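## Task

Plate C16 is poking out of slot 3 of plate hotel H1; press it inward until it sits against the hotel's back stop, so that it stays seated on its own without the robot holding it there, then release it and withdraw the hand.

## Robot and tools

Robot: a single arm with six revolute joints and a parallel two-finger gripper, in a physics simulation. Hotel H1 has four slots numbered from the bottom (slot 1 is lowest). Each job is to shove a sticking-out plate deeper into its slot until it meets the back stop. The plate must remain seated after the gripper lets go and moves away.

Frames: the scene frame has its origin on the table surface directly beneath the arm base, +z upward, and +y to the left when facing along +x. The base itself may be slightly tilted with respect to the table. Commands, however, are never Cartesian: all motion is given as joint angles.

Tool execute_actions takes "actions", a list holding at most one item, and an optional boolean "pictures" (images from cam_high 504x504 and cam_wrist 616x616 are returned by default). Three forms:
- Empty list {"actions": []}: no command, just report the current state.
- Motion: {"actions": [{"rows": [[...]], "steps": N}]} with 1 to 15 rows and "steps" from 1 to 15 (default 15). Each control step lasts 1/30 s and consumes one row; if there are fewer rows than steps, the final row is reused.
- Wait: {"actions": [{"steps": N}]} with N up to 300; it returns once N control steps have elapsed since the previous result, with your reply time counting toward them.
A rejected call sends nothing to the robot.

Each row is one list of 7 numbers for the single arm: six absolute joint target angles in radians, in the order waist, shoulder, elbow, wrist pitch, wrist yaw, wrist roll, followed by the gripper opening command. These are target positions (not offsets), on the same scale as the Joint positions line. Stated ranges: waist -2.880 to 2.880, shoulder 0.000 to 3.142, elbow 0.000 to 3.019, wrist pitch -1.693 to 1.571, wrist yaw -1.571 to 1.571, wrist roll -2.094 to 2.094. The true limits can differ by up to 0.019 rad either way. A call is refused if any target exceeds a stated end by more than 0.019 rad and is also farther out than that joint's last reported angle. Targets beyond a real end are clipped to it, and the result may then report "joint sent to its limit" (possibly about an earlier, still-running action); the absence of that message does not prove there is more travel.

Opening is a number from -1 (closed) to +1 (fully open, about 0.094 m between pads). grip_measured gives the actual finger opening on this same scale; Joint positions gives it in metres. Readings may carry a constant error of about 1 mm. To clamp something, command an opening below grip_measured: roughly 0.03 lower grips firmly, a smaller difference grips more gently. For pushing plates, a closed or partly closed hand used as a paddle is usually enough.

Motion limits: each joint target is kept within a fixed lead of its measured angle per step (waist 0.264, shoulder 0.32, elbow 0.276, wrist pitch 0.33, wrist yaw 0.186, wrist roll 0.522 rad), and if targets would place the gripper over 70 mm from where it is, all joints are scaled back toward their current angles. Distant targets therefore take several actions. Very small commanded moves of a few millimetres may produce no motion at all.

The simulation keeps running between calls: the arm continues toward the last row sent until it has nearly stopped moving (a stall counts) or a step is HELD; after that only a new action moves or presses further. Fingers still in motion keep moving.

Result lines: Joint positions and Joint velocities list the six joints (rad, rad/s) and then the pad gap (m, m/s). HELD flags control steps where your row was partly or wholly not sent. "joint command not followed" means the clearance check altered or blocked targets; mounting blocks and posts count as part of the arm. MOTOR HOT appears from 85 °C; at 100 °C an OVER-TEMPERATURE FAULT drops the arm until it cools, so avoid long sustained loads or pressing while idle. Some heat carries into the next scene.

Tool zoom_image: {"camera": "cam_high" or "cam_wrist", "region": [x0, y0, x1, y1]} in pixels of that camera's latest full image, origin top-left, region at most 504x504. Intrinsics: cam_high pinhole fx=fy=558.361, cx=252.258, cy=251.479; cam_wrist fisheye fx=215.518, fy=215.303, cx=308.358, cy=309.864, theta_max 95 degrees.

Tool finished_scene: {"scene": n} ends the current scene (give its number) irreversibly, grades it, and returns the next task. Answering without any tool call ends everything.

Suggested order: look, locate H1 and the protruding plate, approach from the front at the slot's height, push slowly along the slot direction until the plate stops, back off, confirm in the images that it stays seated, then finish the scene.

Avoid: knocking anything off the table (this ends the scene), dropping or slamming parts, hard collisions, excessive pushing force, and jerky motion. Occasional outside disturbances may nudge loose objects or tug on a held part.

Each tool is called after "Request:" as name(argument=value, ...), one argument or row to a line, values as JSON.

## Session

Request:
execute_actions(
  actions=[],
)

Scene clock: 0.00 s of 7200.00 s.
grip_measured=+1.000
Joint positions: [-1.703  2.121  1.435  1.287 -0.528  0.577  0.094]
Joint velocities: [-0.015 -0.005 -0.022 -0.012 -0.037  0.007  0.   ]
Motor temperatures (°C, as the motors report them): [23 23 23 21 23 22]

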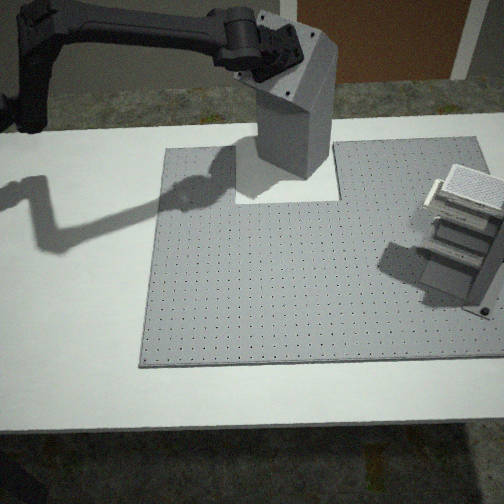

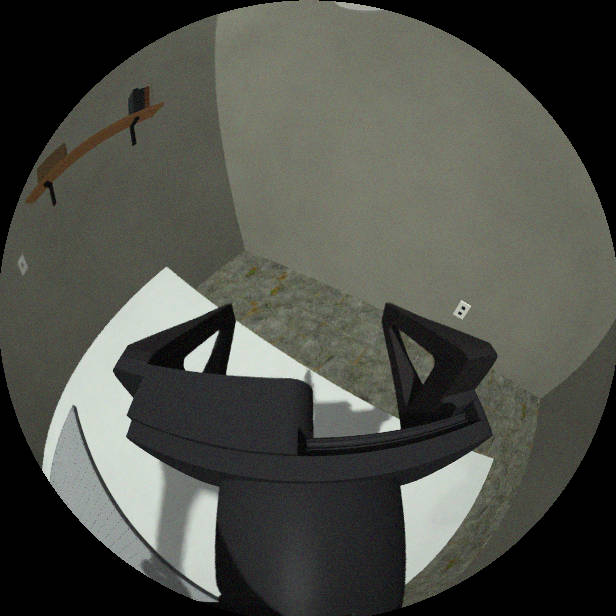

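Request:
zoom_image(
  camera="cam_high",
  region=[364, 140, 504, 330],
)

Request:
execute_actions(
  actions=[
    {"rows": [[0.3,1.2,1.4,0,0,0,-1]], "steps": 15},
  ],
  pictures=false,
)

Request:
execute_actions(
  actions=[
    {"steps": 90},
  ],
)

Region (364, 140, 504, 330) of cam_high's 504x504 image, scaled by 2.653, with more detail than that image has; it fills the left 371 columns of this view, and the rest is white.

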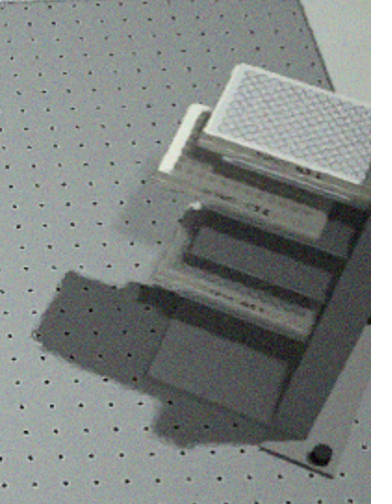

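Scene clock: 8.50 s of 7200.00 s.
grip_measured=-0.998
Joint positions: [-1.454  1.846  1.418  0.888 -0.119  0.276  0.   ]
Joint velocities: [ 0.689 -0.737  0.007 -0.823  0.535 -0.418 -0.001]
Motor temperatures (°C, as the motors report them): [23 25 24 22 23 22]
Steps of this call (steps 1 to 90: nothing new was sent; then 5.00 s passed at rest; steps 91 to 105: all 15 steps of this action). Readings (joint positions):
91: [-1.699 2.116 1.434 1.275 -0.504 0.557]
92: [-1.694 2.107 1.428 1.244 -0.473 0.531]
94: [-1.672 2.081 1.421 1.188 -0.417 0.480]
98: [-1.605 2.008 1.418 1.078 -0.305 0.391]
105: the state above

Scene clock: 11.50 s of 7200.00 s.
grip_measured=-0.998
Joint positions: [ 0.308  1.217  1.41   0.017 -0.003  0.015  0.   ]
Joint velocities: [-0.015 -0.015  0.012 -0.002  0.051 -0.066 -0.   ]
Motor temperatures (°C, as the motors report them): [23 25 24 22 23 22]
Steps of this call (steps 1 to 75: the robot went on to your last target; steps 76 to 90: nothing new was sent). Readings (joint positions):
1: [-1.431 1.822 1.418 0.862 -0.102 0.263]
2: [-1.408 1.797 1.418 0.835 -0.087 0.251]
4: [-1.359 1.748 1.418 0.782 -0.064 0.229]
8: [-1.261 1.647 1.418 0.674 -0.037 0.190]
90: the state above
The arm was judged still, so your last target was given up. Only a new action makes it travel on or press farther. Fingers that are still opening or closing keep moving.

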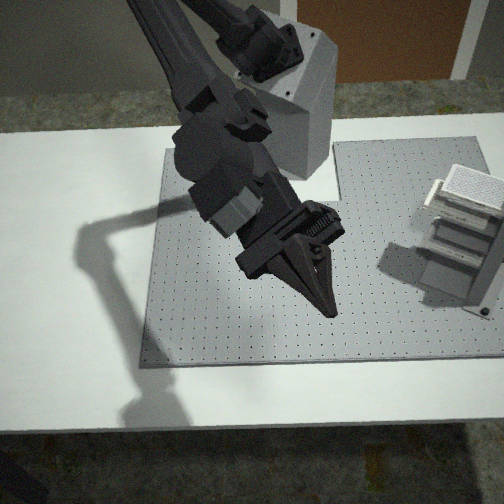

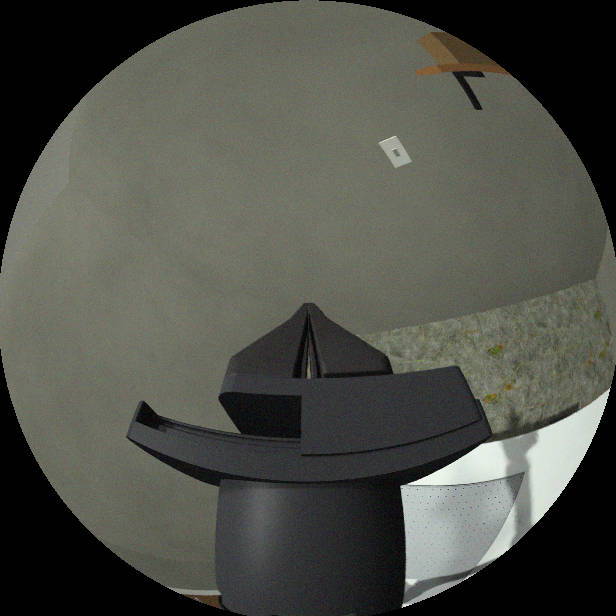

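Request:
execute_actions(
  actions=[
    {"rows": [[0.6,2.0,1.4,0.4,0,0,-1]], "steps": 15},
  ],
  pictures=false,
)

Request:
execute_actions(
  actions=[
    {"steps": 50},
  ],
)

Scene clock: 20.03 s of 7200.00 s.
grip_measured=-0.998
Joint positions: [0.538 1.518 1.411 0.281 0.001 0.015 0.   ]
Joint velocities: [ 0.22   0.806 -0.002  0.193 -0.066  0.022 -0.   ]
Motor temperatures (°C, as the motors report them): [23 25 25 22 23 22]
Steps of this call (steps 1 to 90: nothing new was sent; then 5.03 s passed at rest; steps 91 to 105: all 15 steps of this action). Readings (joint positions):
91: [0.312 1.222 1.410 0.028 -0.001 0.015]
92: [0.322 1.231 1.411 0.060 0.001 0.015]
94: [0.361 1.258 1.411 0.118 0.001 0.015]
98: [0.448 1.338 1.411 0.204 0.001 0.015]
105: the state above

Scene clock: 21.70 s of 7200.00 s.
grip_measured=-0.998
Joint positions: [0.594 2.012 1.39  0.379 0.001 0.014 0.   ]
Joint velocities: [-0.005 -0.005 -0.002 -0.002 -0.095 -0.022  0.002]
Motor temperatures (°C, as the motors report them): [24 25 26 22 23 22]
Steps of this call (steps 1 to 45: the robot went on to your last target; steps 46 to 50: nothing new was sent). Readings (joint positions):
1: [0.545 1.545 1.411 0.288 0.001 0.015]
2: [0.551 1.572 1.411 0.293 0.001 0.015]
4: [0.559 1.627 1.411 0.302 0.001 0.015]
8: [0.568 1.738 1.411 0.314 0.001 0.015]
50: the state above
The arm was judged still, so your last target was given up. Only a new action makes it travel on or press farther. Fingers that are still opening or closing keep moving.

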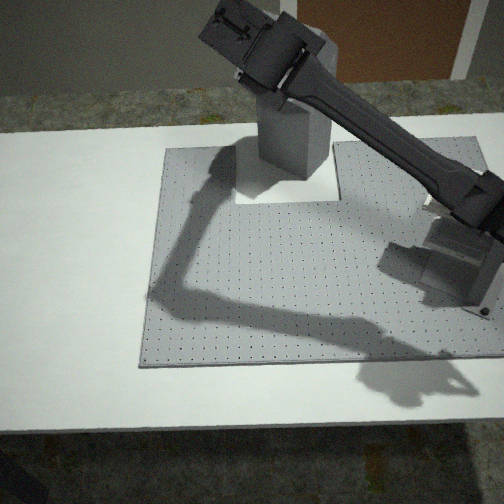

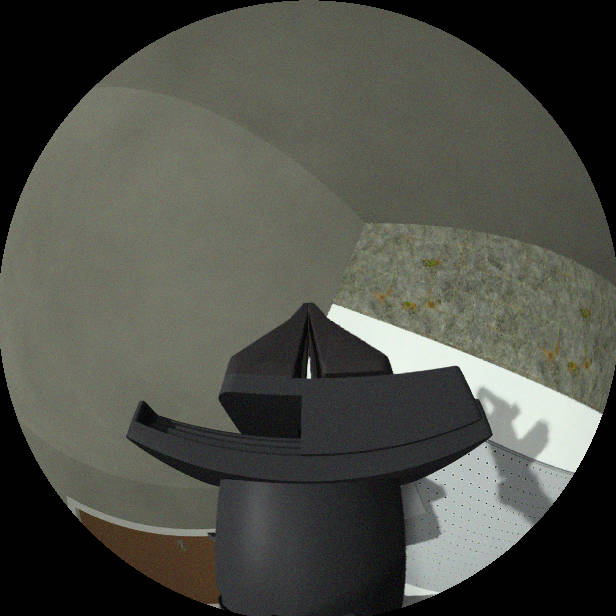

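Request:
execute_actions(
  actions=[
    {"rows": [[0.2,2.0,0.8,1.0,0,0,-1]], "steps": 15},
  ],
  pictures=false,
)

Request:
execute_actions(
  actions=[
    {"steps": 45},
  ],
)

Scene clock: 26.50 s of 7200.00 s.
grip_measured=-0.998
Joint positions: [ 0.288  2.002  0.933  0.855 -0.002  0.014  0.   ]
Joint velocities: [-0.855  0.005 -1.228  1.106  0.022 -0.037 -0.   ]
Motor temperatures (°C, as the motors report them): [24 26 26 22 23 22]
Steps of this call (steps 1 to 90: nothing new was sent; then 1.30 s passed at rest; steps 91 to 105: all 15 steps of this action). Readings (joint positions):
91: [0.590 2.012 1.380 0.395 -0.000 0.014]
92: [0.585 2.008 1.360 0.431 -0.002 0.014]
94: [0.560 2.002 1.307 0.496 -0.002 0.014]
98: [0.478 2.002 1.189 0.619 -0.002 0.014]
105: the state above

Scene clock: 28.00 s of 7200.00 s.
grip_measured=-0.998
Joint positions: [0.194 2.002 0.795 0.979 0.002 0.014 0.   ]
Joint velocities: [-0.005  0.015  0.027 -0.007 -0.066  0.022 -0.002]
Motor temperatures (°C, as the motors report them): [24 26 25 22 23 22]
Steps of this call (steps 1 to 30: the robot went on to your last target; steps 31 to 45: nothing new was sent). Readings (joint positions):
1: [0.260 2.002 0.889 0.893 -0.002 0.014]
2: [0.233 2.002 0.848 0.926 -0.001 0.014]
4: [0.191 2.002 0.795 0.953 0.002 0.014]
8: [0.181 2.002 0.787 0.971 0.002 0.014]
45: the state above
The arm was judged still, so your last target was given up. Only a new action makes it travel on or press farther. Fingers that are still opening or closing keep moving.

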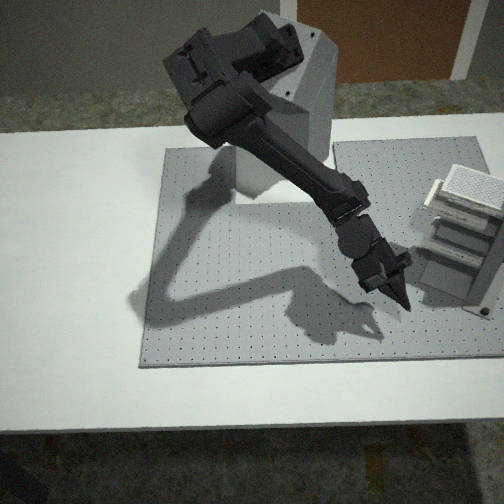

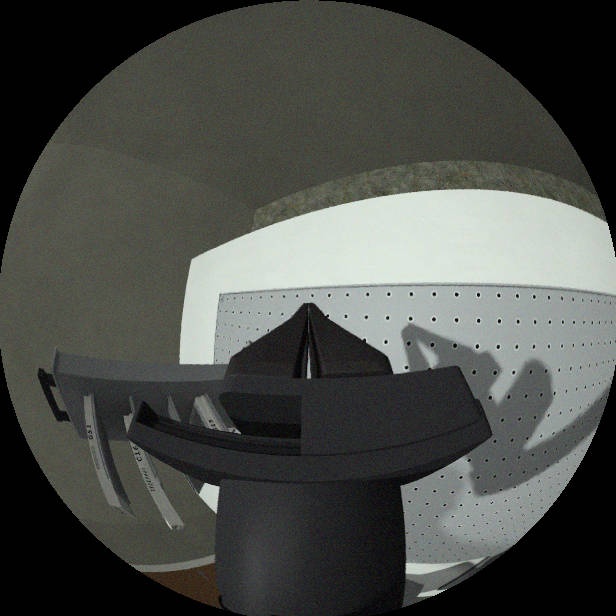

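Request:
execute_actions(
  actions=[
    {"rows": [[0.2,1.8,0.6,1.0,0,0,-1]], "steps": 15},
  ],
  pictures=false,
)

Request:
execute_actions(
  actions=[
    {"steps": 25},
  ],
)

Scene clock: 43.47 s of 7200.00 s.
grip_measured=-0.998
Joint positions: [0.194 1.783 0.598 0.985 0.002 0.014 0.   ]
Joint velocities: [-0.024  0.005 -0.017  0.002 -0.022  0.022 -0.001]
Motor temperatures (°C, as the motors report them): [24 25 24 22 24 22]
Steps of this call (steps 1 to 90: nothing new was sent; then 11.97 s passed at rest; steps 91 to 105: all 15 steps of this action). Readings (joint positions):
91: [0.194 1.991 0.783 0.979 0.002 0.014]
92: [0.194 1.963 0.746 0.979 0.002 0.014]
94: [0.194 1.875 0.649 0.979 0.002 0.014]
98: [0.194 1.785 0.589 0.983 0.002 0.014]
105: the state above

Scene clock: 44.30 s of 7200.00 s.
grip_measured=-0.998
Joint positions: [0.194 1.783 0.598 0.985 0.002 0.014 0.   ]
Joint velocities: [-0.005  0.005  0.002 -0.012  0.037 -0.007 -0.   ]
Motor temperatures (°C, as the motors report them): [24 25 24 22 24 22]
Steps of this call (steps 1 to 15: the robot went on to your last target; steps 16 to 25: nothing new was sent). Readings (joint positions):
1: [0.194 1.783 0.598 0.985 0.002 0.014]
2: [0.194 1.783 0.598 0.985 0.002 0.014]
4: [0.194 1.783 0.598 0.985 0.002 0.014]
8: [0.194 1.783 0.598 0.985 0.002 0.014]
25: the state above
The arm was judged still, so your last target was given up. Only a new action makes it travel on or press farther. Fingers that are still opening or closing keep moving.

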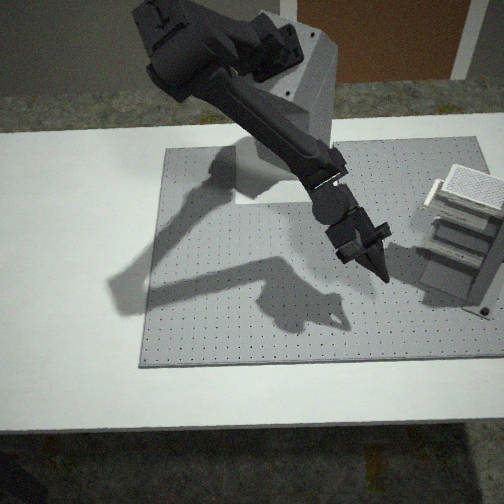

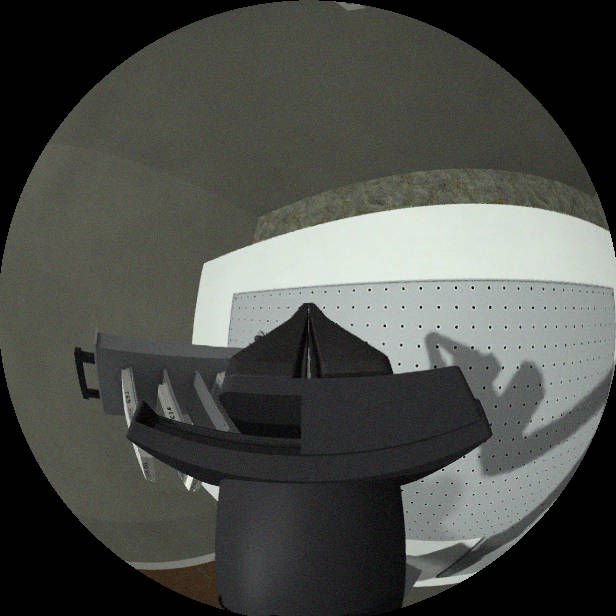

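Request:
execute_actions(
  actions=[
    {"rows": [[0.2,1.8,0.6,1.0,0.6,0,-1]], "steps": 15},
  ],
  pictures=false,
)

Request:
execute_actions(
  actions=[
    {"steps": 25},
  ],
)

Scene clock: 51.90 s of 7200.00 s.
grip_measured=-0.998
Joint positions: [0.2   1.783 0.598 0.985 0.597 0.013 0.   ]
Joint velocities: [-0.005  0.005 -0.012 -0.002 -0.037 -0.037  0.   ]
Motor temperatures (°C, as the motors report them): [24 25 24 22 24 22]
Steps of this call (steps 1 to 90: nothing new was sent; then 4.10 s passed at rest; steps 91 to 105: all 15 steps of this action). Readings (joint positions):
91: [0.197 1.783 0.598 0.985 0.079 0.013]
92: [0.200 1.783 0.598 0.985 0.179 0.013]
94: [0.200 1.783 0.598 0.985 0.370 0.013]
98: [0.200 1.783 0.598 0.985 0.590 0.013]
105: the state above

Scene clock: 52.73 s of 7200.00 s.
grip_measured=-0.998
Joint positions: [0.2   1.783 0.598 0.985 0.597 0.013 0.   ]
Joint velocities: [-0.005 -0.015  0.007 -0.022 -0.007 -0.051 -0.   ]
Motor temperatures (°C, as the motors report them): [24 25 24 22 24 22]
Steps of this call (steps 1 to 15: the robot went on to your last target; steps 16 to 25: nothing new was sent). Readings (joint positions):
1: [0.200 1.783 0.598 0.985 0.597 0.013]
2: [0.200 1.783 0.598 0.985 0.597 0.013]
4: [0.200 1.783 0.598 0.985 0.597 0.013]
8: [0.200 1.783 0.598 0.985 0.597 0.013]
25: the state above
The arm was judged still, so your last target was given up. Only a new action makes it travel on or press farther. Fingers that are still opening or closing keep moving.

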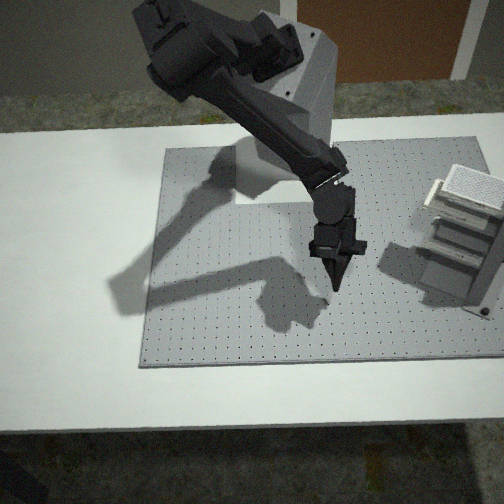

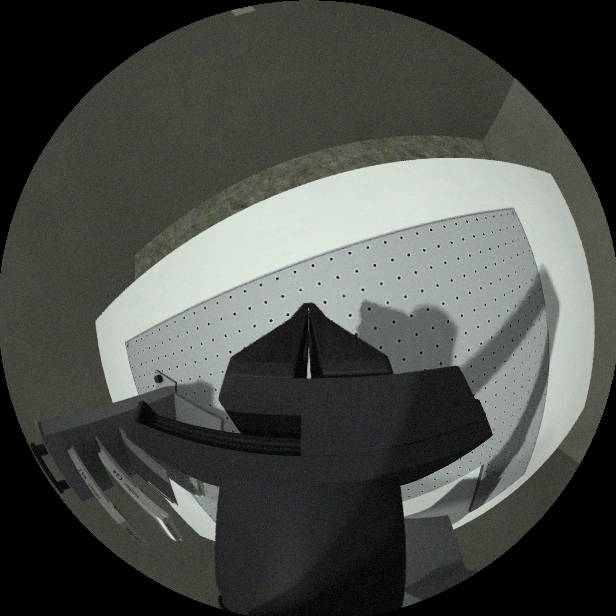

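Wrong way. Go negative.

Request:
execute_actions(
  actions=[
    {"rows": [[0.2,1.8,0.6,1.0,-0.5,0,-1]], "steps": 15},
  ],
  pictures=false,
)

Request:
execute_actions(
  actions=[
    {"steps": 20},
  ],
)

Scene clock: 56.57 s of 7200.00 s.
grip_measured=-0.998
Joint positions: [ 0.199  1.783  0.597  0.986 -0.496  0.013  0.   ]
Joint velocities: [-0.005 -0.005  0.017 -0.002 -0.051 -0.066 -0.   ]
Motor temperatures (°C, as the motors report them): [24 25 24 22 24 22]
Steps of this call (steps 1 to 90: nothing new was sent; then 0.33 s passed at rest; steps 91 to 105: all 15 steps of this action). Readings (joint positions):
91: [0.198 1.783 0.597 0.986 0.520 0.013]
92: [0.197 1.783 0.597 0.986 0.420 0.013]
94: [0.197 1.783 0.597 0.986 0.228 0.013]
98: [0.197 1.783 0.597 0.986 -0.158 0.013]
105: the state above

Scene clock: 57.23 s of 7200.00 s.
grip_measured=-0.998
Joint positions: [ 0.199  1.783  0.597  0.986 -0.497  0.013  0.   ]
Joint velocities: [ 0.005 -0.005  0.022 -0.017  0.022  0.022  0.   ]
Motor temperatures (°C, as the motors report them): [24 25 24 22 24 22]
Steps of this call (steps 1 to 15: the robot went on to your last target; steps 16 to 20: nothing new was sent). Readings (joint positions):
1: [0.199 1.783 0.597 0.986 -0.497 0.013]
2: [0.199 1.783 0.597 0.986 -0.497 0.013]
4: [0.199 1.783 0.597 0.986 -0.497 0.013]
8: [0.199 1.783 0.597 0.986 -0.497 0.013]
20: the state above
The arm was judged still, so your last target was given up. Only a new action makes it travel on or press farther. Fingers that are still opening or closing keep moving.

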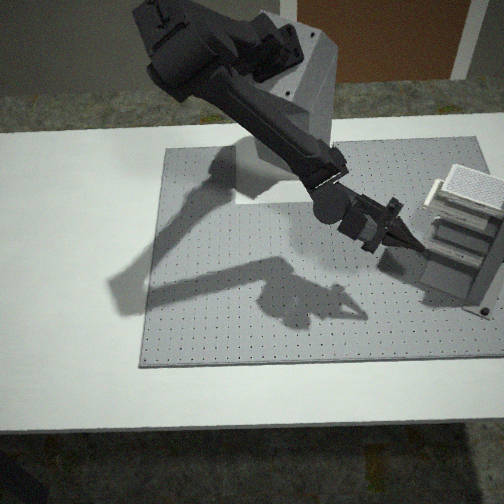

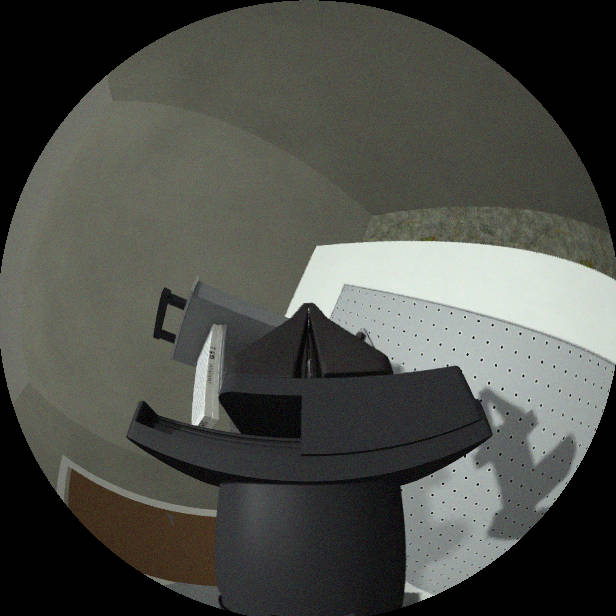

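Request:
execute_actions(
  actions=[
    {"rows": [[0.2,1.72,0.52,0.75,-0.5,-1.2,-1]], "steps": 15},
  ],
  pictures=false,
)

Request:
execute_actions(
  actions=[
    {"steps": 20},
  ],
)

Scene clock: 66.67 s of 7200.00 s.
grip_measured=-0.998
Joint positions: [ 0.199  1.732  0.515  0.765 -0.498 -1.091  0.   ]
Joint velocities: [ 0.005 -0.015 -0.012  0.007 -0.037 -0.725 -0.001]
Motor temperatures (°C, as the motors report them): [24 25 24 22 24 22]
Steps of this call (steps 1 to 90: nothing new was sent; then 5.93 s passed at rest; steps 91 to 105: all 15 steps of this action). Readings (joint positions):
91: [0.199 1.778 0.594 0.953 -0.497 -0.057]
92: [0.199 1.764 0.587 0.884 -0.497 -0.154]
94: [0.199 1.740 0.553 0.806 -0.497 -0.346]
98: [0.199 1.732 0.515 0.767 -0.498 -0.730]
105: the state above

Scene clock: 67.33 s of 7200.00 s.
grip_measured=-0.998
Joint positions: [ 0.199  1.732  0.515  0.765 -0.498 -1.185  0.   ]
Joint velocities: [-0.015 -0.005 -0.022  0.002 -0.051 -0.037 -0.003]
Motor temperatures (°C, as the motors report them): [24 25 24 22 24 22]
Steps of this call (steps 1 to 20: the robot went on to your last target). Readings (joint positions):
1: [0.199 1.732 0.515 0.765 -0.498 -1.110]
2: [0.199 1.732 0.515 0.765 -0.498 -1.125]
4: [0.199 1.732 0.515 0.765 -0.498 -1.147]
8: [0.199 1.732 0.515 0.765 -0.498 -1.170]
20: the state above

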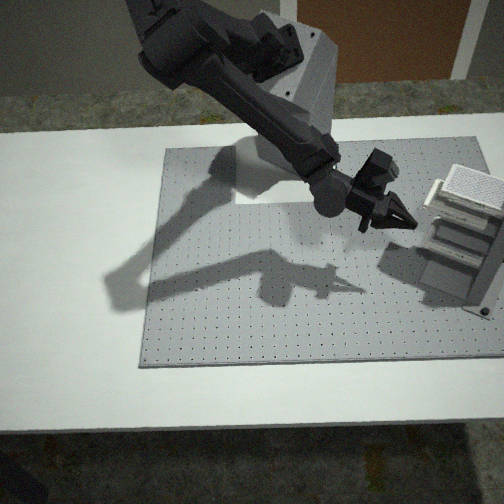

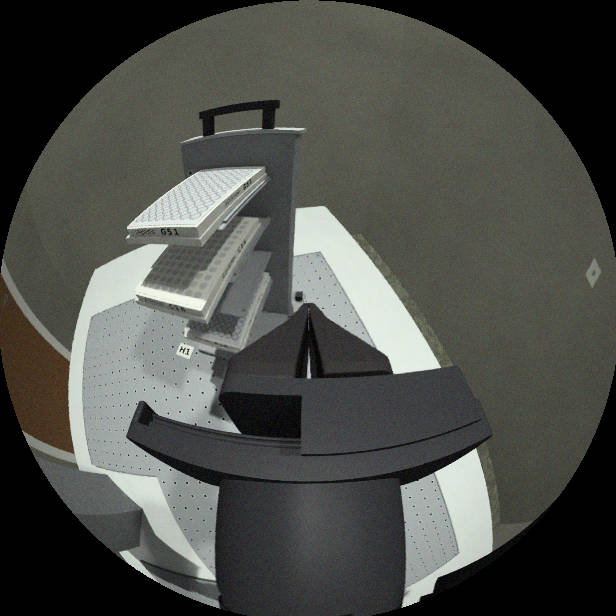

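Request:
execute_actions(
  actions=[
    {"rows": [[0.4,1.72,0.52,0.75,-0.5,-1.2,-1]], "steps": 15},
  ],
  pictures=false,
)

Request:
execute_actions(
  actions=[
    {"steps": 15},
  ],
)

Scene clock: 83.37 s of 7200.00 s.
grip_measured=-0.998
Joint positions: [ 0.412  1.732  0.518  0.765 -0.503 -1.186  0.   ]
Joint velocities: [-0.015 -0.024 -0.002  0.012 -0.081  0.022  0.   ]
Motor temperatures (°C, as the motors report them): [24 25 24 22 24 22]
Steps of this call (steps 1 to 15: the robot went on to your last target; steps 16 to 90: nothing new was sent; then 12.53 s passed at rest; steps 91 to 105: all 15 steps of this action). Readings (joint positions):
91: [0.210 1.732 0.515 0.765 -0.495 -1.186]
92: [0.235 1.732 0.515 0.765 -0.492 -1.186]
94: [0.324 1.732 0.517 0.765 -0.495 -1.186]
98: [0.432 1.732 0.518 0.765 -0.503 -1.186]
105: the state above

Scene clock: 83.87 s of 7200.00 s.
grip_measured=-0.998
Joint positions: [ 0.412  1.732  0.518  0.765 -0.503 -1.186  0.   ]
Joint velocities: [-0.005 -0.005  0.002 -0.002 -0.007 -0.095  0.   ]
Motor temperatures (°C, as the motors report them): [24 25 24 22 24 22]
Steps of this call (steps 1 to 15: the robot went on to your last target). Readings (joint positions):
1: [0.412 1.732 0.518 0.765 -0.503 -1.186]
2: [0.412 1.732 0.518 0.765 -0.503 -1.186]
4: [0.412 1.732 0.518 0.765 -0.503 -1.186]
8: [0.412 1.732 0.518 0.765 -0.503 -1.186]
15: the state above
The arm was judged still, so your last target was given up. Only a new action makes it travel on or press farther. Fingers that are still opening or closing keep moving.

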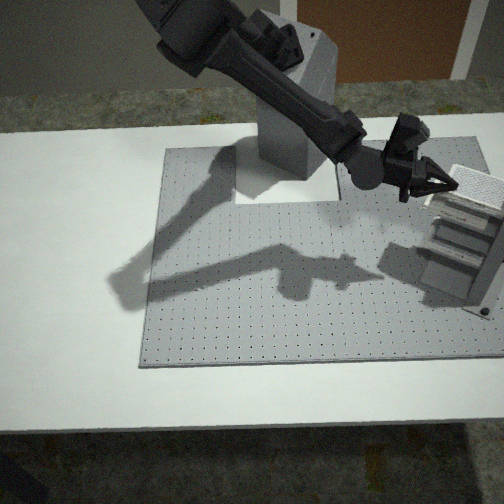

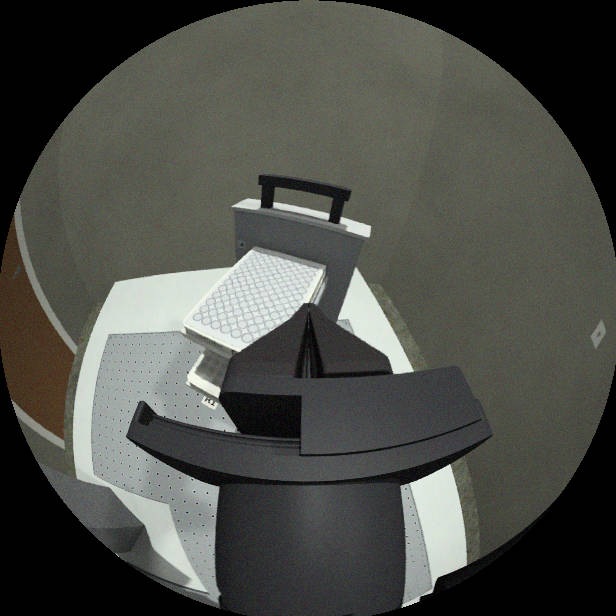

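Request:
execute_actions(
  actions=[
    {"rows": [[0.2,1.72,0.52,0.75,-0.5,-1.2,-1],[0.2,1.72,0.52,0.75,-0.5,-1.2,-1],[0.2,1.72,0.52,0.75,-0.5,-1.2,-1],[0.2,1.72,0.52,0.75,-0.5,-1.2,-1],[0.2,1.72,0.52,0.75,-0.5,-1.2,-1],[0.2,1.72,0.52,0.75,-0.5,-1.2,-1],[0.2,1.72,0.45,0.75,-0.5,-1.2,-1],[0.2,1.72,0.37,0.75,-0.5,-1.2,-1]], "steps": 15},
  ],
  pictures=false,
)

Request:
execute_actions(
  actions=[
    {"steps": 15},
  ],
)

Scene clock: 94.17 s of 7200.00 s.
grip_measured=-0.998
Joint positions: [ 0.195  1.725  0.355  0.757 -0.499 -1.187  0.   ]
Joint velocities: [ 0.015 -0.005 -0.066 -0.007  0.022  0.007  0.001]
Motor temperatures (°C, as the motors report them): [24 25 24 22 24 22]
Steps of this call (steps 1 to 90: nothing new was sent; then 6.80 s passed at rest; steps 91 to 105: all 15 steps of this action). Readings (joint positions):
91: [0.401 1.732 0.518 0.765 -0.507 -1.186]
92: [0.375 1.732 0.518 0.765 -0.509 -1.186]
94: [0.287 1.732 0.518 0.765 -0.506 -1.186]
98: [0.177 1.730 0.503 0.765 -0.496 -1.186]
105: the state above

Scene clock: 94.67 s of 7200.00 s.
grip_measured=-0.998
Joint positions: [ 0.195  1.725  0.363  0.757 -0.499 -1.187  0.   ]
Joint velocities: [-0.015  0.005 -0.002  0.007 -0.066  0.066 -0.   ]
Motor temperatures (°C, as the motors report them): [24 25 24 22 24 22]
Steps of this call (steps 1 to 15: the robot went on to your last target). Readings (joint positions):
1: [0.195 1.725 0.354 0.757 -0.499 -1.187]
2: [0.195 1.725 0.357 0.757 -0.499 -1.187]
4: [0.195 1.725 0.362 0.757 -0.499 -1.187]
8: [0.195 1.725 0.363 0.757 -0.499 -1.187]
15: the state above
The arm was judged still, so your last target was given up. Only a new action makes it travel on or press farther. Fingers that are still opening or closing keep moving.

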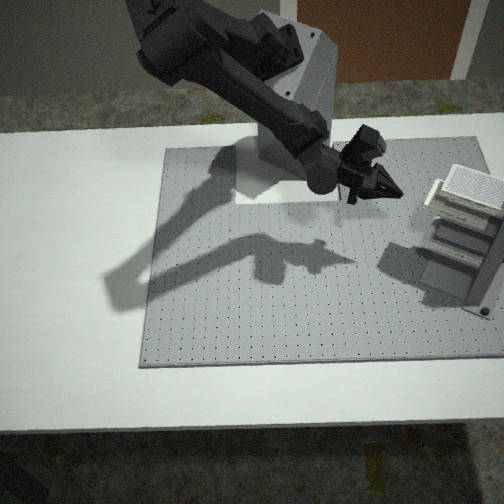

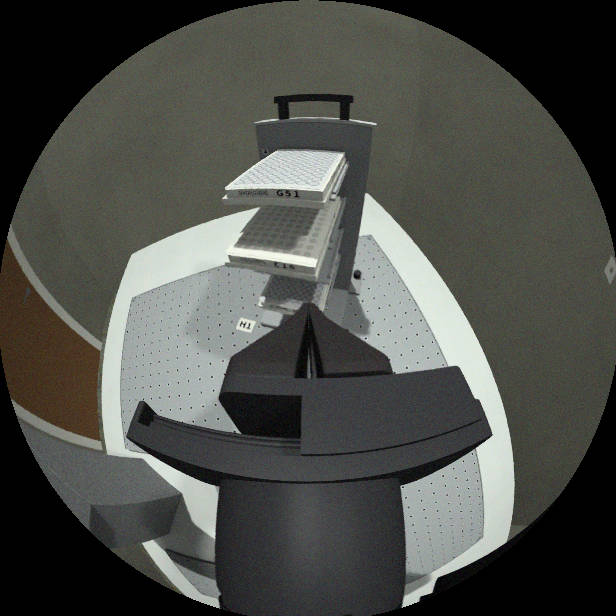

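Request:
execute_actions(
  actions=[
    {"rows": [[0.22,1.78,0.42,0.75,-0.5,-1.2,-1],[0.22,1.78,0.42,0.75,-0.5,-1.2,-1],[0.22,1.78,0.42,0.75,-0.5,-1.2,-1],[0.22,1.78,0.42,0.75,-0.5,-1.2,-1],[0.25,1.84,0.47,0.75,-0.5,-1.2,-1]], "steps": 15},
  ],
  pictures=false,
)

Request:
execute_actions(
  actions=[
    {"steps": 10},
  ],
)

Scene clock: 108.00 s of 7200.00 s.
grip_measured=-0.998
Joint positions: [ 0.246  1.825  0.471  0.757 -0.499 -1.187  0.   ]
Joint velocities: [-0.005 -0.005 -0.017  0.002 -0.051 -0.066 -0.001]
Motor temperatures (°C, as the motors report them): [24 25 24 22 24 22]
Steps of this call (steps 1 to 90: nothing new was sent; then 9.83 s passed at rest; steps 91 to 105: all 15 steps of this action). Readings (joint positions):
91: [0.196 1.727 0.367 0.757 -0.499 -1.187]
92: [0.199 1.734 0.376 0.757 -0.499 -1.187]
94: [0.207 1.752 0.401 0.757 -0.499 -1.187]
98: [0.235 1.808 0.462 0.757 -0.499 -1.187]
105: the state above

Scene clock: 108.33 s of 7200.00 s.
grip_measured=-0.998
Joint positions: [ 0.246  1.825  0.471  0.757 -0.499 -1.187  0.   ]
Joint velocities: [-0.005 -0.024  0.002  0.002 -0.022 -0.037 -0.   ]
Motor temperatures (°C, as the motors report them): [24 25 24 22 24 22]
Steps of this call (steps 1 to 10: the robot went on to your last target). Readings (joint positions):
1: [0.246 1.825 0.471 0.757 -0.499 -1.187]
2: [0.246 1.825 0.471 0.757 -0.499 -1.187]
4: [0.246 1.825 0.471 0.757 -0.499 -1.187]
8: [0.246 1.825 0.471 0.757 -0.499 -1.187]
10: the state above

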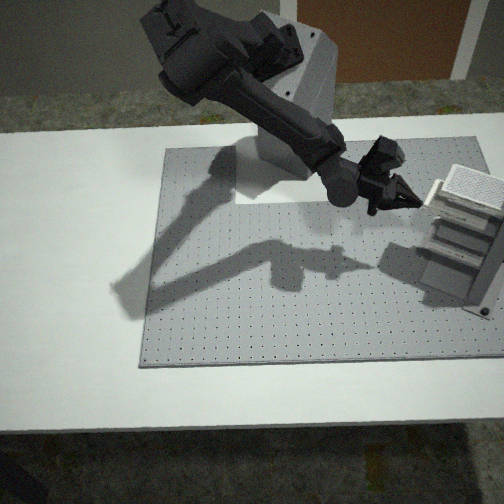

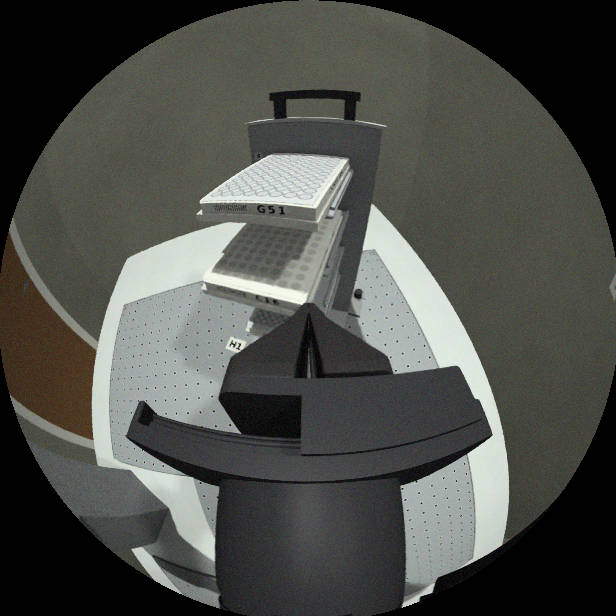

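Request:
execute_actions(
  actions=[
    {"rows": [[0.25,1.84,0.40,0.75,-0.5,-1.2,-1]], "steps": 12},
  ],
)

Scene clock: 111.70 s of 7200.00 s.
grip_measured=-0.998
Joint positions: [ 0.246  1.825  0.401  0.757 -0.499 -1.187  0.   ]
Joint velocities: [ 0.005 -0.005 -0.012 -0.007  0.022 -0.051  0.   ]
Motor temperatures (°C, as the motors report them): [24 25 24 22 24 22]
Steps of this call (steps 1 to 15: the robot went on to your last target; steps 16 to 89: nothing new was sent; steps 90 to 101: all 12 steps of this action). Readings (joint positions):
90: [0.246 1.825 0.467 0.757 -0.499 -1.187]
91: [0.246 1.825 0.460 0.757 -0.499 -1.187]
93: [0.246 1.825 0.436 0.757 -0.499 -1.187]
97: [0.246 1.825 0.402 0.757 -0.499 -1.187]
101: the state above

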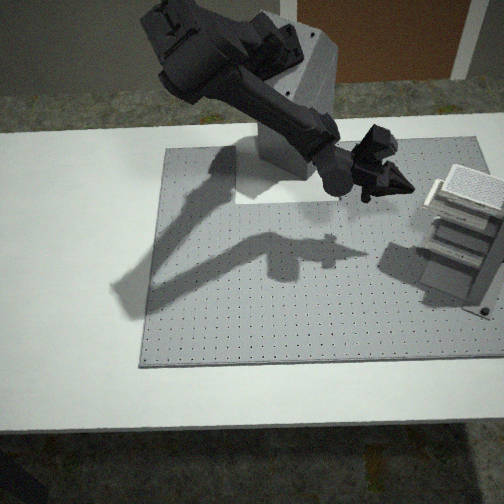

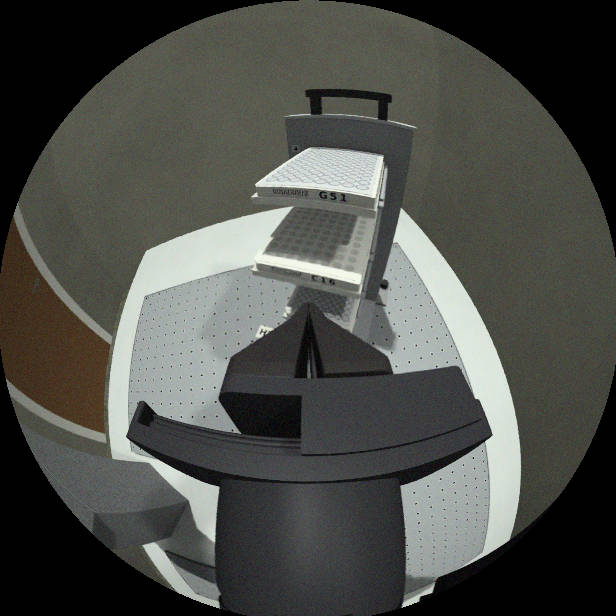

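Request:
execute_actions(
  actions=[
    {"rows": [[0.27,1.88,0.44,0.75,-0.5,-1.2,-1],[0.27,1.88,0.44,0.75,-0.5,-1.2,-1],[0.27,1.88,0.44,0.75,-0.5,-1.2,-1],[0.27,1.88,0.44,0.75,-0.5,-1.2,-1],[0.27,1.88,0.44,0.75,-0.5,-1.2,-1],[0.30,1.94,0.50,0.75,-0.5,-1.2,-1]], "steps": 15},
  ],
)

Scene clock: 117.00 s of 7200.00 s.
grip_measured=-0.998
Joint positions: [ 0.295  1.925  0.499  0.757 -0.499 -1.187  0.   ]
Joint velocities: [-0.005 -0.005 -0.002 -0.007 -0.022  0.066  0.   ]
Motor temperatures (°C, as the motors report them): [24 25 24 22 24 22]
Steps of this call (steps 1 to 15: the robot went on to your last target; steps 16 to 90: nothing new was sent; then 1.80 s passed at rest; steps 91 to 105: all 15 steps of this action). Readings (joint positions):
91: [0.247 1.827 0.404 0.757 -0.499 -1.187]
92: [0.250 1.834 0.410 0.757 -0.499 -1.187]
94: [0.257 1.851 0.427 0.757 -0.499 -1.187]
98: [0.278 1.894 0.470 0.757 -0.499 -1.187]
105: the state above

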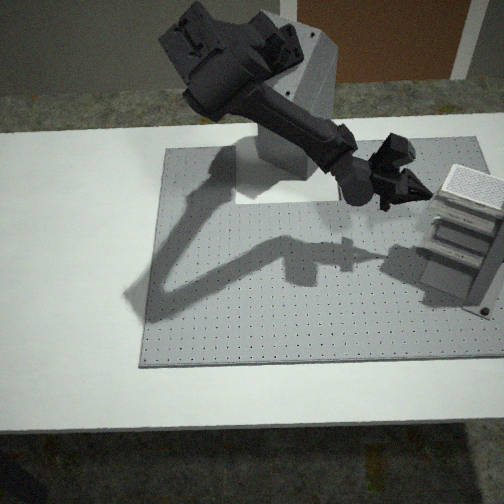

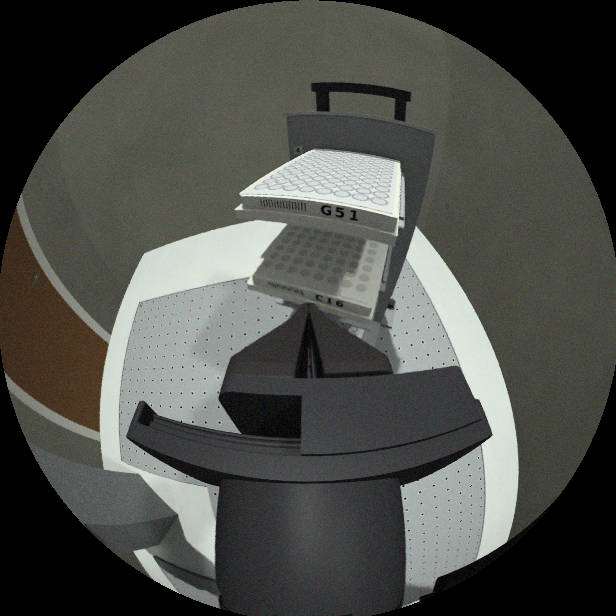

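The plate already slid in mostly. Push a bit more.

Request:
execute_actions(
  actions=[
    {"rows": [[0.31,1.96,0.52,0.75,-0.5,-1.2,-1],[0.31,1.96,0.52,0.75,-0.5,-1.2,-1],[0.31,1.96,0.52,0.75,-0.5,-1.2,-1],[0.31,1.96,0.52,0.75,-0.5,-1.2,-1],[0.32,1.98,0.54,0.75,-0.5,-1.2,-1],[0.32,1.98,0.54,0.75,-0.5,-1.2,-1],[0.32,1.98,0.54,0.75,-0.5,-1.2,-1],[0.32,1.98,0.54,0.75,-0.5,-1.2,-1],[0.33,2.0,0.56,0.75,-0.5,-1.2,-1]], "steps": 15},
  ],
)

Scene clock: 124.37 s of 7200.00 s.
grip_measured=-0.998
Joint positions: [ 0.314  1.979  0.54   0.757 -0.5   -1.187  0.   ]
Joint velocities: [ 0.015  0.015  0.012 -0.007  0.007 -0.081 -0.001]
Motor temperatures (°C, as the motors report them): [24 25 24 22 24 22]
Steps of this call (steps 1 to 15: the robot went on to your last target; steps 16 to 90: nothing new was sent; then 3.87 s passed at rest; steps 91 to 105: all 15 steps of this action). Readings (joint positions):
91: [0.296 1.926 0.500 0.757 -0.499 -1.187]
92: [0.296 1.928 0.503 0.757 -0.499 -1.187]
94: [0.299 1.934 0.510 0.757 -0.499 -1.187]
98: [0.308 1.953 0.529 0.757 -0.499 -1.187]
105: the state above

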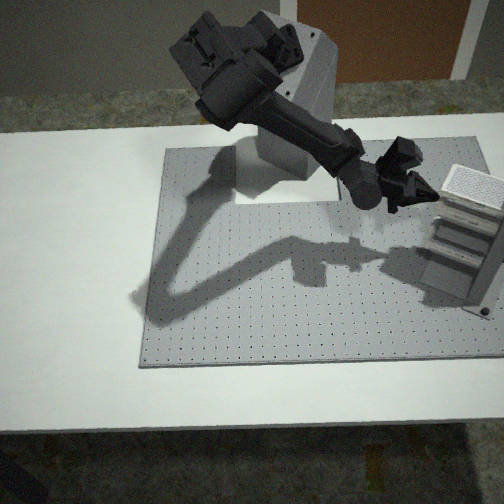

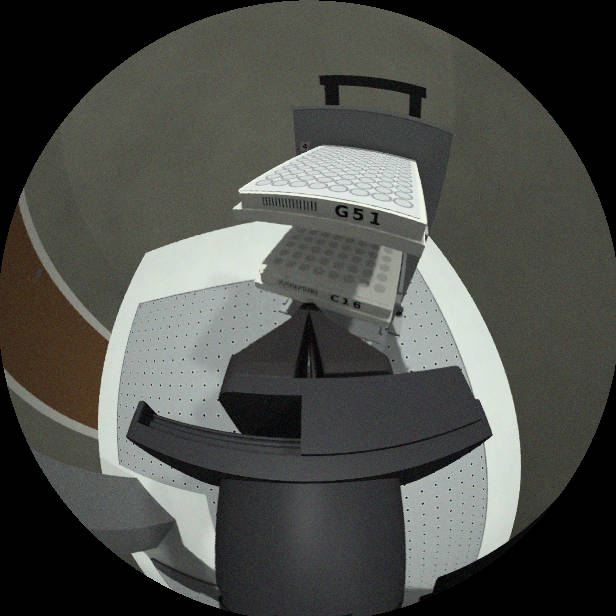

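Request:
execute_actions(
  actions=[
    {"rows": [[0.31,1.95,0.51,0.75,-0.5,-1.2,-1],[0.31,1.95,0.51,0.75,-0.5,-1.2,-1],[0.31,1.95,0.51,0.75,-0.5,-1.2,-1],[0.31,1.95,0.51,0.75,-0.5,-1.2,-1],[0.31,1.95,0.51,0.75,-0.5,-1.2,-1],[0.31,1.95,0.51,0.75,-0.5,-1.2,-1],[0.335,1.95,0.51,0.75,-0.5,-1.2,-1]], "steps": 15},
  ],
)

Scene clock: 129.10 s of 7200.00 s.
grip_measured=-0.998
Joint positions: [ 0.327  1.967  0.523  0.757 -0.5   -1.187  0.   ]
Joint velocities: [ 0.005 -0.005  0.002  0.002 -0.007 -0.022 -0.   ]
Motor temperatures (°C, as the motors report them): [24 25 24 22 24 22]
Steps of this call (steps 1 to 15: the robot went on to your last target; steps 16 to 90: nothing new was sent; then 1.23 s passed at rest; steps 91 to 105: all 15 steps of this action). Readings (joint positions):
91: [0.314 1.979 0.539 0.757 -0.500 -1.187]
92: [0.314 1.976 0.535 0.757 -0.500 -1.187]
94: [0.314 1.971 0.528 0.757 -0.500 -1.187]
98: [0.316 1.967 0.523 0.757 -0.500 -1.187]
105: the state above

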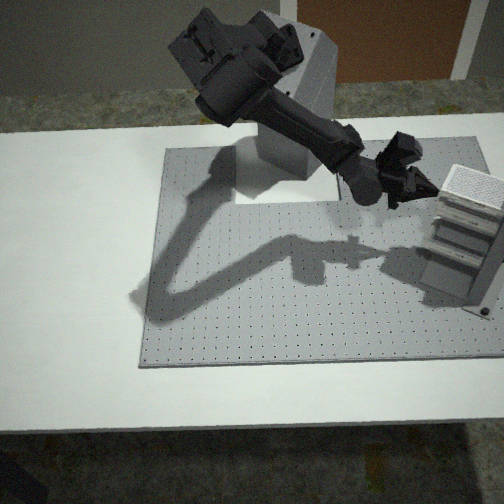

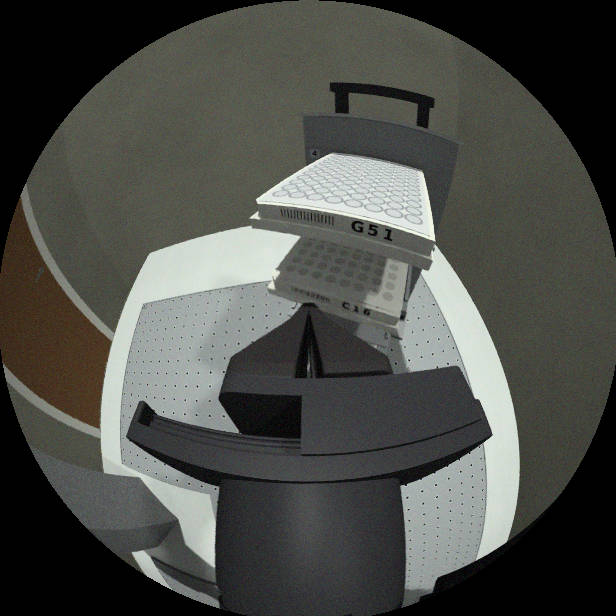

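Request:
execute_actions(
  actions=[
    {"rows": [[0.345,1.99,0.55,0.75,-0.5,-1.2,-1],[0.345,1.99,0.55,0.75,-0.5,-1.2,-1],[0.345,1.99,0.55,0.75,-0.5,-1.2,-1],[0.345,1.99,0.55,0.75,-0.5,-1.2,-1],[0.345,1.99,0.55,0.75,-0.5,-1.2,-1],[0.355,2.015,0.58,0.75,-0.5,-1.2,-1]], "steps": 15},
  ],
)

Scene clock: 134.27 s of 7200.00 s.
grip_measured=-0.998
Joint positions: [ 0.333  1.984  0.538  0.756 -0.504 -1.187  0.   ]
Joint velocities: [-0.005  0.005  0.002  0.007 -0.066 -0.051 -0.001]
Motor temperatures (°C, as the motors report them): [24 25 24 22 24 22]
Steps of this call (steps 1 to 15: the robot went on to your last target; steps 16 to 90: nothing new was sent; then 1.67 s passed at rest; steps 91 to 105: all 15 steps of this action). Readings (joint positions):
91: [0.328 1.967 0.524 0.757 -0.500 -1.187]
92: [0.329 1.968 0.528 0.757 -0.500 -1.187]
94: [0.332 1.968 0.535 0.756 -0.500 -1.187]
98: [0.332 1.977 0.537 0.756 -0.502 -1.187]
105: the state above

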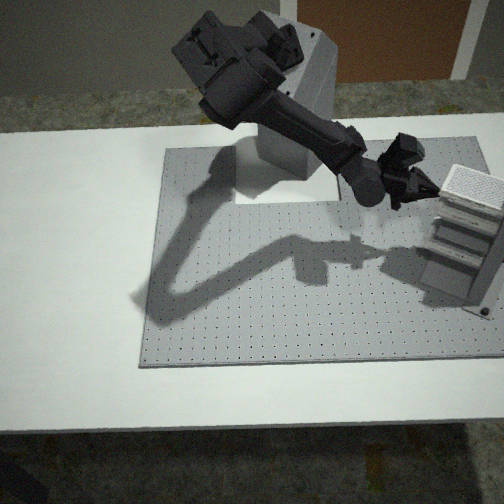

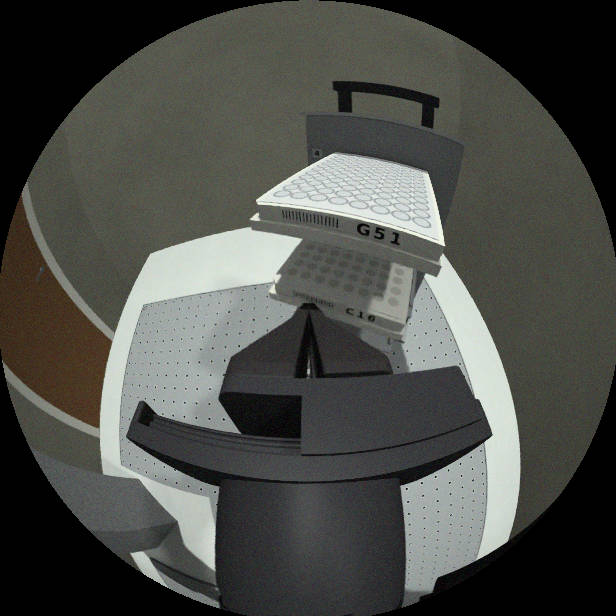

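Firmly blocked on the plate face. Retreat.

Request:
execute_actions(
  actions=[
    {"rows": [[0.2,1.72,0.30,0.75,-0.5,-1.2,-1]], "steps": 15},
  ],
)

Request:
finished_scene(
  scene=1,
)

Scene clock: 140.83 s of 7200.00 s.
grip_measured=-0.998
Joint positions: [ 0.195  1.698  0.293  0.756 -0.503 -1.187  0.   ]
Joint velocities: [ 0.005  0.005  0.007 -0.007 -0.051 -0.051  0.   ]
Motor temperatures (°C, as the motors report them): [24 25 24 22 24 22]
Steps of this call (steps 1 to 15: the robot went on to your last target; steps 16 to 90: nothing new was sent; then 3.07 s passed at rest; steps 91 to 105: all 15 steps of this action). Readings (joint positions):
91: [0.327 1.972 0.526 0.756 -0.504 -1.187]
92: [0.314 1.942 0.495 0.756 -0.503 -1.187]
94: [0.263 1.839 0.405 0.756 -0.503 -1.187]
98: [0.195 1.696 0.293 0.756 -0.503 -1.187]
105: the state above

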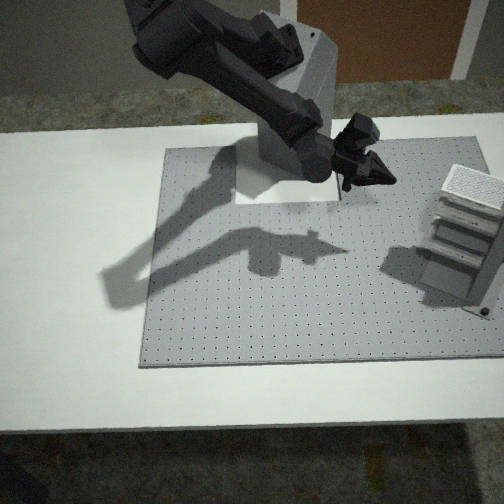

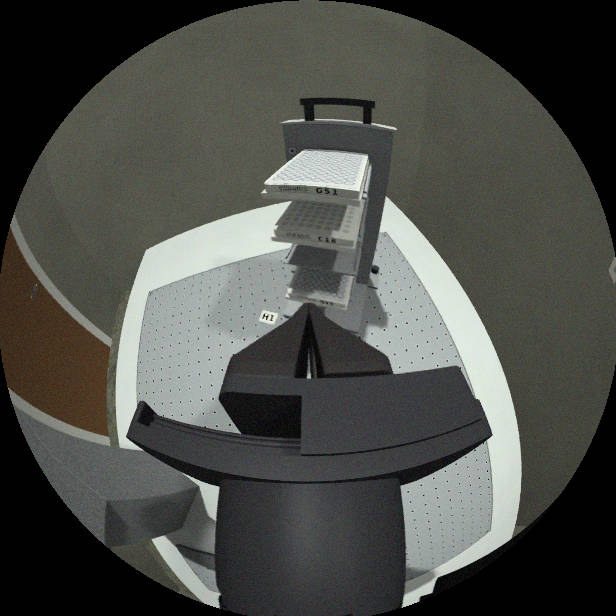

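The scene is finished: the task was done.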